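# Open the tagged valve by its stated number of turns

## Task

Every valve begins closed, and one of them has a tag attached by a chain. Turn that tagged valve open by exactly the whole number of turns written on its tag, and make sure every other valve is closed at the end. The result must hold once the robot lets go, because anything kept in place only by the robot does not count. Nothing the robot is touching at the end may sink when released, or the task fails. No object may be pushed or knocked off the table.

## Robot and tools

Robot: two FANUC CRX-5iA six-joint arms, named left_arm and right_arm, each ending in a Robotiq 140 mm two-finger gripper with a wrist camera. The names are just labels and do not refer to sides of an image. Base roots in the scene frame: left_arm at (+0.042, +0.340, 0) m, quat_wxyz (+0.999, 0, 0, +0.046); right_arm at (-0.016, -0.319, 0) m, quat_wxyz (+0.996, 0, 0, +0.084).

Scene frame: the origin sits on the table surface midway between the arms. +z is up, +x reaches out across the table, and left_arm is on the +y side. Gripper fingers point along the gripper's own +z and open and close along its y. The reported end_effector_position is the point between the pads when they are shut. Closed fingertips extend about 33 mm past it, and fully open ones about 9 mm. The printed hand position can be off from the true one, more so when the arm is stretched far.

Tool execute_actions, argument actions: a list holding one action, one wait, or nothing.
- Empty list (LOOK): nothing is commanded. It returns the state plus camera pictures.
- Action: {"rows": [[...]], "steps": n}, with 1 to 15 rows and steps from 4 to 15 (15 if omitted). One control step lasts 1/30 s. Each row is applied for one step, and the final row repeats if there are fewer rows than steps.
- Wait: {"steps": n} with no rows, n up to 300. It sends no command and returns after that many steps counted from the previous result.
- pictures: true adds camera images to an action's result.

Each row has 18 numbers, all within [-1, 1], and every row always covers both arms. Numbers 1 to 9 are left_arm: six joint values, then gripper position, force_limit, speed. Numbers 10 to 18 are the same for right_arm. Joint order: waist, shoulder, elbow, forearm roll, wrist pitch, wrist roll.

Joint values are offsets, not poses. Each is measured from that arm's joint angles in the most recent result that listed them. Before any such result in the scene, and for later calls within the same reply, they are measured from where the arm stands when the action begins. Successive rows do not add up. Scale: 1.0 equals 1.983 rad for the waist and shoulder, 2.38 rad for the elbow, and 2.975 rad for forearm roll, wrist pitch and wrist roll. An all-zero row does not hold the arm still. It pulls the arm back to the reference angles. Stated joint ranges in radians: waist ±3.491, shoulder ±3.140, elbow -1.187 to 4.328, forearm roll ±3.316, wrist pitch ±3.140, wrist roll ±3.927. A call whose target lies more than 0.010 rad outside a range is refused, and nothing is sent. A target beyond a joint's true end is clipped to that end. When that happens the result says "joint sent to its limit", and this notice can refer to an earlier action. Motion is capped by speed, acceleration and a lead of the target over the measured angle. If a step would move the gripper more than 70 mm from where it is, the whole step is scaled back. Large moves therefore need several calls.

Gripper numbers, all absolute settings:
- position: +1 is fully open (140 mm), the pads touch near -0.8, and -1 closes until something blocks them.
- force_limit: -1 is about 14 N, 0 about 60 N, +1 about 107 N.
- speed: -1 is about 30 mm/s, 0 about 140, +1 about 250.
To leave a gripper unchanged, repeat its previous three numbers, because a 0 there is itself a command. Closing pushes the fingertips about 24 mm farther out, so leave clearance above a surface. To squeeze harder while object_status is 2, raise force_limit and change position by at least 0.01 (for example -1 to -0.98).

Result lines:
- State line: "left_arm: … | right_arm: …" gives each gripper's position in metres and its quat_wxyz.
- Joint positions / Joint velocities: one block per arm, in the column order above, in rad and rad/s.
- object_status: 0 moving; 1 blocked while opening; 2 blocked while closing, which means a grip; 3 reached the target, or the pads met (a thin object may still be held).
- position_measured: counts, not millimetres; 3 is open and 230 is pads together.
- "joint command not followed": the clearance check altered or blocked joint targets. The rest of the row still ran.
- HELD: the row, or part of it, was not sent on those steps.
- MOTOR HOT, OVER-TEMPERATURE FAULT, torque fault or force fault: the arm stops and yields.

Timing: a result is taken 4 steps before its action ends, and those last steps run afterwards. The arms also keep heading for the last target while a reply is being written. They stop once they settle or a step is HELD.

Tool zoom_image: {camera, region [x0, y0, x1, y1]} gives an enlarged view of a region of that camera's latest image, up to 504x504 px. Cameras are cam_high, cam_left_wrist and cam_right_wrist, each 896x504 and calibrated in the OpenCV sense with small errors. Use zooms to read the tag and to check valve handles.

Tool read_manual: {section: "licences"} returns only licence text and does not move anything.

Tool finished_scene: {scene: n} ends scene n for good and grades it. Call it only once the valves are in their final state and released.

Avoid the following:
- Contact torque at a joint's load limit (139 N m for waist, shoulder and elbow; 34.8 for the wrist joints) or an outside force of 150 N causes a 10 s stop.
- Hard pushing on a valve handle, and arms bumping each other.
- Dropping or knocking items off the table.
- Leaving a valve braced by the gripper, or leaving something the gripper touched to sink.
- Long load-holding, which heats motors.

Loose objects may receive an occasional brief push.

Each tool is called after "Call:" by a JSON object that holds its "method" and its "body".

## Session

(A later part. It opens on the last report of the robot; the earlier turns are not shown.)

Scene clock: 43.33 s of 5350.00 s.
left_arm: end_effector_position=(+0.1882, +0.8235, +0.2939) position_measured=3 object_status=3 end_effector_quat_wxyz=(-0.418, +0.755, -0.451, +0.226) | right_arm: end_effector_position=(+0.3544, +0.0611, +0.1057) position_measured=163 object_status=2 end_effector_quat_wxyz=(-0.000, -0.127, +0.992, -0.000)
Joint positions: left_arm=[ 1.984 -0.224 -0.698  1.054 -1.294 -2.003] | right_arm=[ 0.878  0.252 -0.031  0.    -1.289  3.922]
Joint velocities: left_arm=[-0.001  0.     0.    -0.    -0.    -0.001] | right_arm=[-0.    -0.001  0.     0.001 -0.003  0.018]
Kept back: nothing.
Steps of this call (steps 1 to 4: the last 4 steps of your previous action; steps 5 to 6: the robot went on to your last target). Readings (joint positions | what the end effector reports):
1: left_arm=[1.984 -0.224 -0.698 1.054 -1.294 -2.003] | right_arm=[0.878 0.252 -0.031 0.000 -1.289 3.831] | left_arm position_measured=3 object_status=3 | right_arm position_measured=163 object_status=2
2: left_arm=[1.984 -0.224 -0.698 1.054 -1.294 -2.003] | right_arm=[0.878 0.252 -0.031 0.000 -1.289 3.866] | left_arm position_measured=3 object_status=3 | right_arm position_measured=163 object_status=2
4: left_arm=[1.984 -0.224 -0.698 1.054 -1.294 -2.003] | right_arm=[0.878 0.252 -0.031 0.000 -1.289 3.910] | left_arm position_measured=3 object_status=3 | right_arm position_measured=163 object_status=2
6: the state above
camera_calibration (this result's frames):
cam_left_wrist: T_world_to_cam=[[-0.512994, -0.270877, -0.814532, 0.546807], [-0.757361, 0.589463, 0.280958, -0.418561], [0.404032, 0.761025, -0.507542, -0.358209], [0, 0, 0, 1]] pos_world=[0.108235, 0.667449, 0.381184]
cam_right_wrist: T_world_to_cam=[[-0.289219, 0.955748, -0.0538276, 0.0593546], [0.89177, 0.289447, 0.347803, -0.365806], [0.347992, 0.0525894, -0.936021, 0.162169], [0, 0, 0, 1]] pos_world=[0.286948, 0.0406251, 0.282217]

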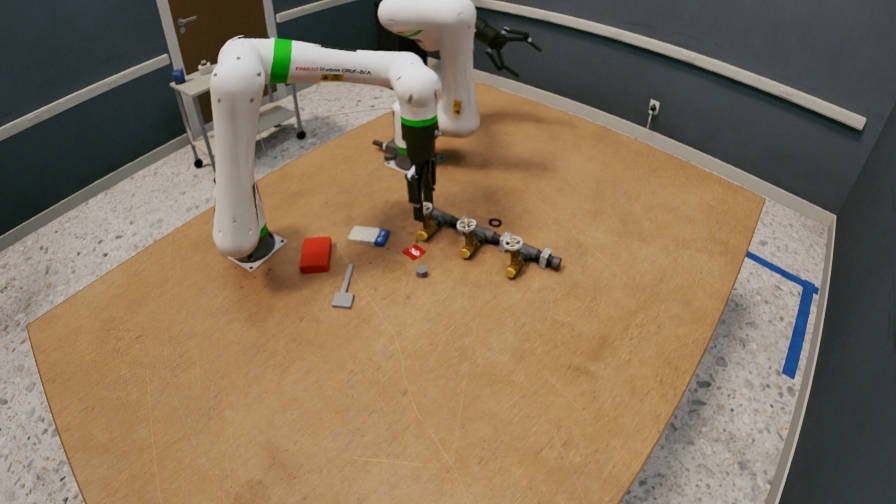

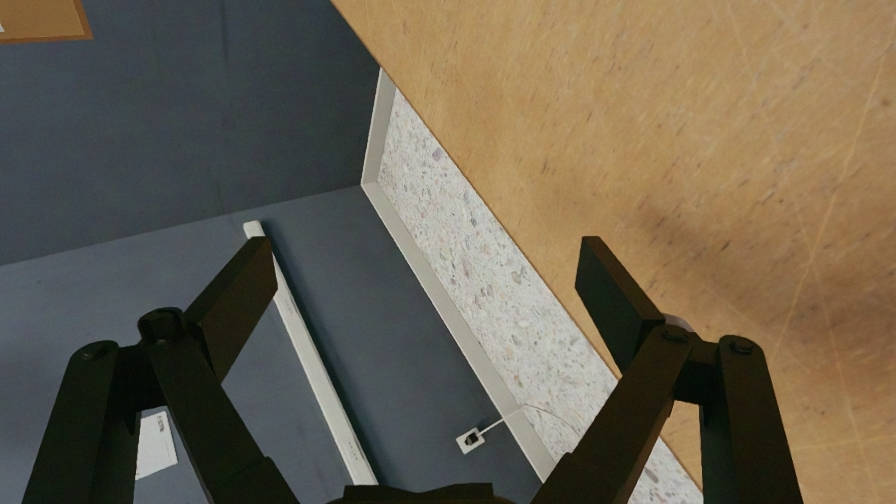

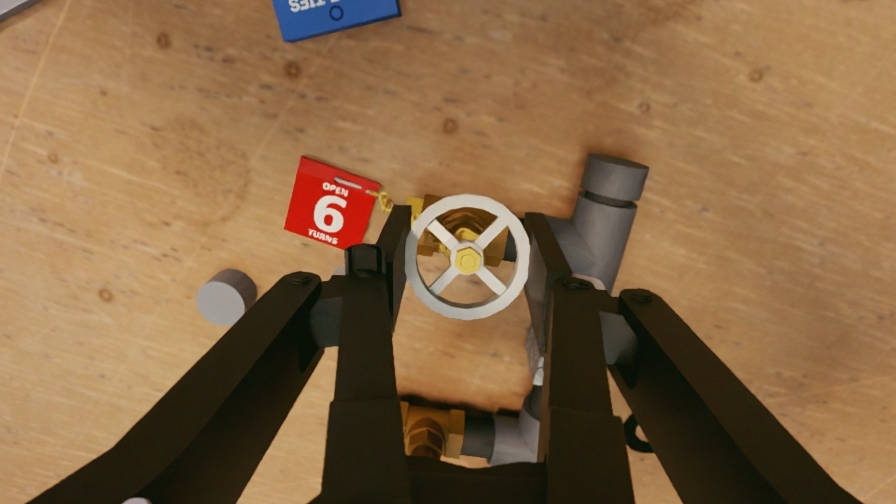

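Call:
{"method": "execute_actions", "body": {"actions": [{"rows":[[0,0,0,0,0,0,1,0,0,0,0,0,0,0,0,0.1,1,1]],"steps":10}]}}

Call:
{"method": "execute_actions", "body": {"actions": [{"rows":[[0,0,0,0,0,0,1,0,0,0,-0.009,0.055,0,-0.05,0,0.1,1,1]],"steps":15}], "pictures": true}}

Scene clock: 43.97 s of 5350.00 s.
left_arm: end_effector_position=(+0.1882, +0.8235, +0.2939) position_measured=3 object_status=3 end_effector_quat_wxyz=(-0.418, +0.755, -0.451, +0.226) | right_arm: end_effector_position=(+0.3544, +0.0612, +0.1057) position_measured=117 object_status=0 end_effector_quat_wxyz=(-0.000, -0.128, +0.992, -0.000)
Joint positions: left_arm=[ 1.984 -0.224 -0.698  1.054 -1.294 -2.003] | right_arm=[ 0.878  0.252 -0.031  0.    -1.289  3.922]
Joint velocities: left_arm=[ 0.     0.     0.    -0.001  0.     0.   ] | right_arm=[ 0.    -0.    -0.     0.001  0.002  0.   ]
Steps of this call (steps 1 to 13: the robot went on to your last target; steps 14 to 19: the first 6 steps of this action). Readings (joint positions | what the end effector reports):
14: left_arm=[1.984 -0.224 -0.698 1.054 -1.294 -2.003] | right_arm=[0.878 0.252 -0.031 0.000 -1.289 3.922] | left_arm position_measured=3 object_status=3 | right_arm position_measured=163 object_status=0
15: left_arm=[1.984 -0.224 -0.698 1.054 -1.294 -2.003] | right_arm=[0.878 0.252 -0.031 0.000 -1.289 3.922] | left_arm position_measured=3 object_status=3 | right_arm position_measured=163 object_status=0
17: left_arm=[1.984 -0.224 -0.698 1.054 -1.294 -2.003] | right_arm=[0.878 0.252 -0.031 0.000 -1.289 3.922] | left_arm position_measured=3 object_status=3 | right_arm position_measured=140 object_status=0
19: the state above

Scene clock: 44.47 s of 5350.00 s.
left_arm: end_effector_position=(+0.1882, +0.8235, +0.2939) position_measured=3 object_status=3 end_effector_quat_wxyz=(-0.418, +0.755, -0.451, +0.226) | right_arm: end_effector_position=(+0.3574, +0.0664, +0.1699) position_measured=117 object_status=3 end_effector_quat_wxyz=(-0.000, -0.127, +0.992, -0.000)
Joint positions: left_arm=[ 1.984 -0.224 -0.698  1.054 -1.294 -2.003] | right_arm=[ 0.878  0.234  0.1    0.    -1.438  3.922]
Joint velocities: left_arm=[-0.001  0.001  0.    -0.001 -0.     0.001] | right_arm=[ 0.001 -0.    -0.    -0.    -0.008  0.   ]
Steps of this call (steps 1 to 4: the last 4 steps of your previous action; steps 5 to 15: the first 11 steps of this action, its rows measured from where the robot was after step 4). Readings (joint positions | what the end effector reports):
4: left_arm=[1.984 -0.224 -0.698 1.054 -1.294 -2.003] | right_arm=[0.878 0.252 -0.031 0.000 -1.289 3.922] | left_arm position_measured=3 object_status=3 | right_arm position_measured=117 object_status=0
5: left_arm=[1.984 -0.224 -0.698 1.054 -1.294 -2.003] | right_arm=[0.878 0.252 -0.031 0.000 -1.289 3.922] | left_arm position_measured=3 object_status=3 | right_arm position_measured=117 object_status=0
6: left_arm=[1.984 -0.224 -0.698 1.054 -1.294 -2.003] | right_arm=[0.878 0.251 -0.028 0.000 -1.293 3.922] | left_arm position_measured=3 object_status=3 | right_arm position_measured=117 object_status=0
8: left_arm=[1.984 -0.224 -0.698 1.054 -1.294 -2.003] | right_arm=[0.878 0.247 -0.001 0.000 -1.324 3.922] | left_arm position_measured=3 object_status=3 | right_arm position_measured=117 object_status=3
12: left_arm=[1.984 -0.224 -0.698 1.054 -1.294 -2.003] | right_arm=[0.878 0.235 0.089 0.000 -1.424 3.922] | left_arm position_measured=3 object_status=3 | right_arm position_measured=117 object_status=3
15: the state above
camera_calibration (this result's frames):
cam_left_wrist: T_world_to_cam=[[-0.512994, -0.270877, -0.814532, 0.546807], [-0.757361, 0.589463, 0.280958, -0.418561], [0.404032, 0.761025, -0.507542, -0.358209], [0, 0, 0, 1]] pos_world=[0.108235, 0.667449, 0.381184]
cam_right_wrist: T_world_to_cam=[[-0.289376, 0.955699, -0.0538528, 0.0587287], [0.891726, 0.289603, 0.347785, -0.39232], [0.347974, 0.0526189, -0.936026, 0.220949], [0, 0, 0, 1]] pos_world=[0.289952, 0.0458641, 0.34642]

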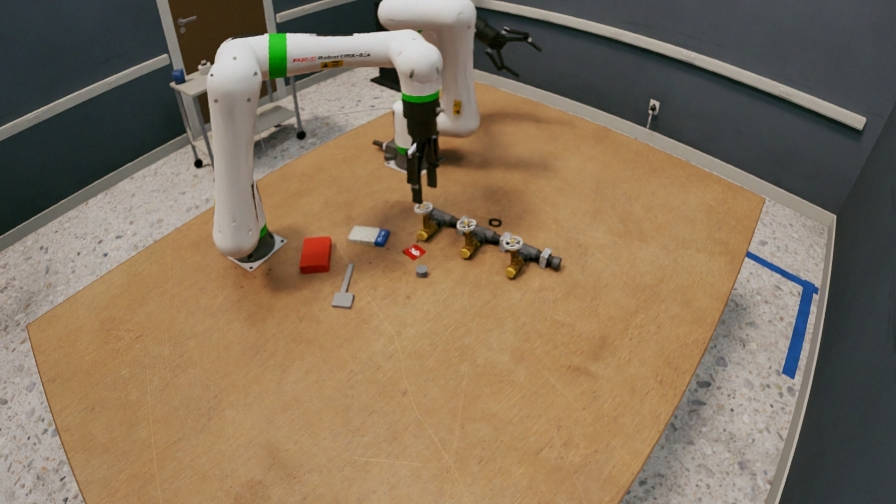

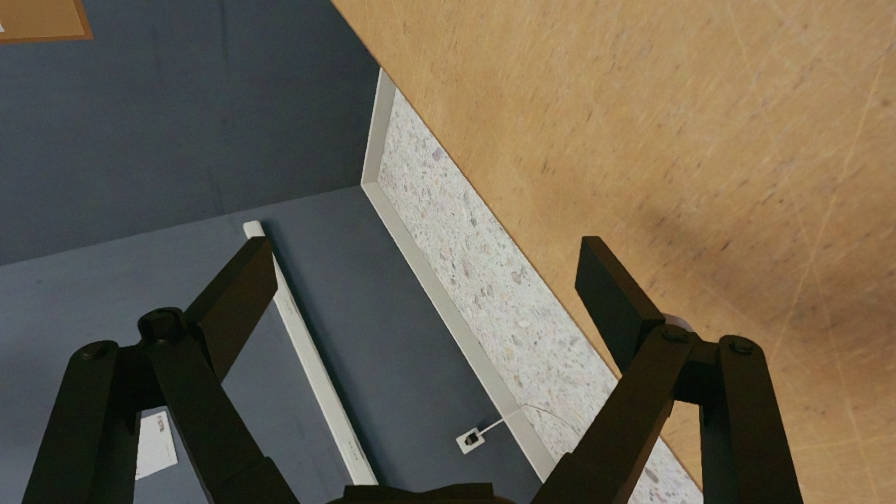

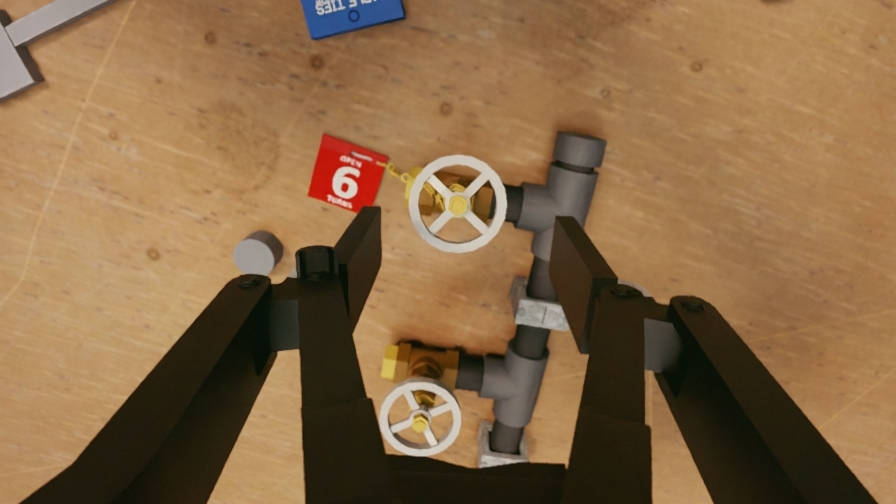

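Call:
{"method": "zoom_image", "body": {"camera": "cam_right_wrist", "region": [290,120,520,260]}}

Region (290, 120, 520, 260) of cam_right_wrist's 896x504 image, scaled by 2.191, with more detail than that image has; it fills the top 307 rows of this view, and the rest is white.

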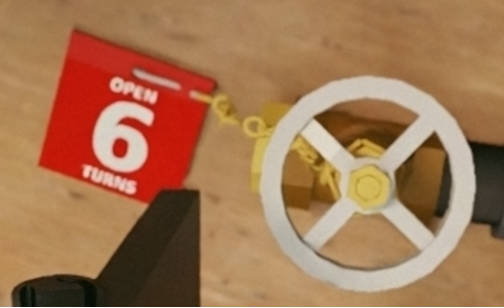

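Call:
{"method": "finished_scene", "body": {"scene": 2}}

The scene is finished: the task was done.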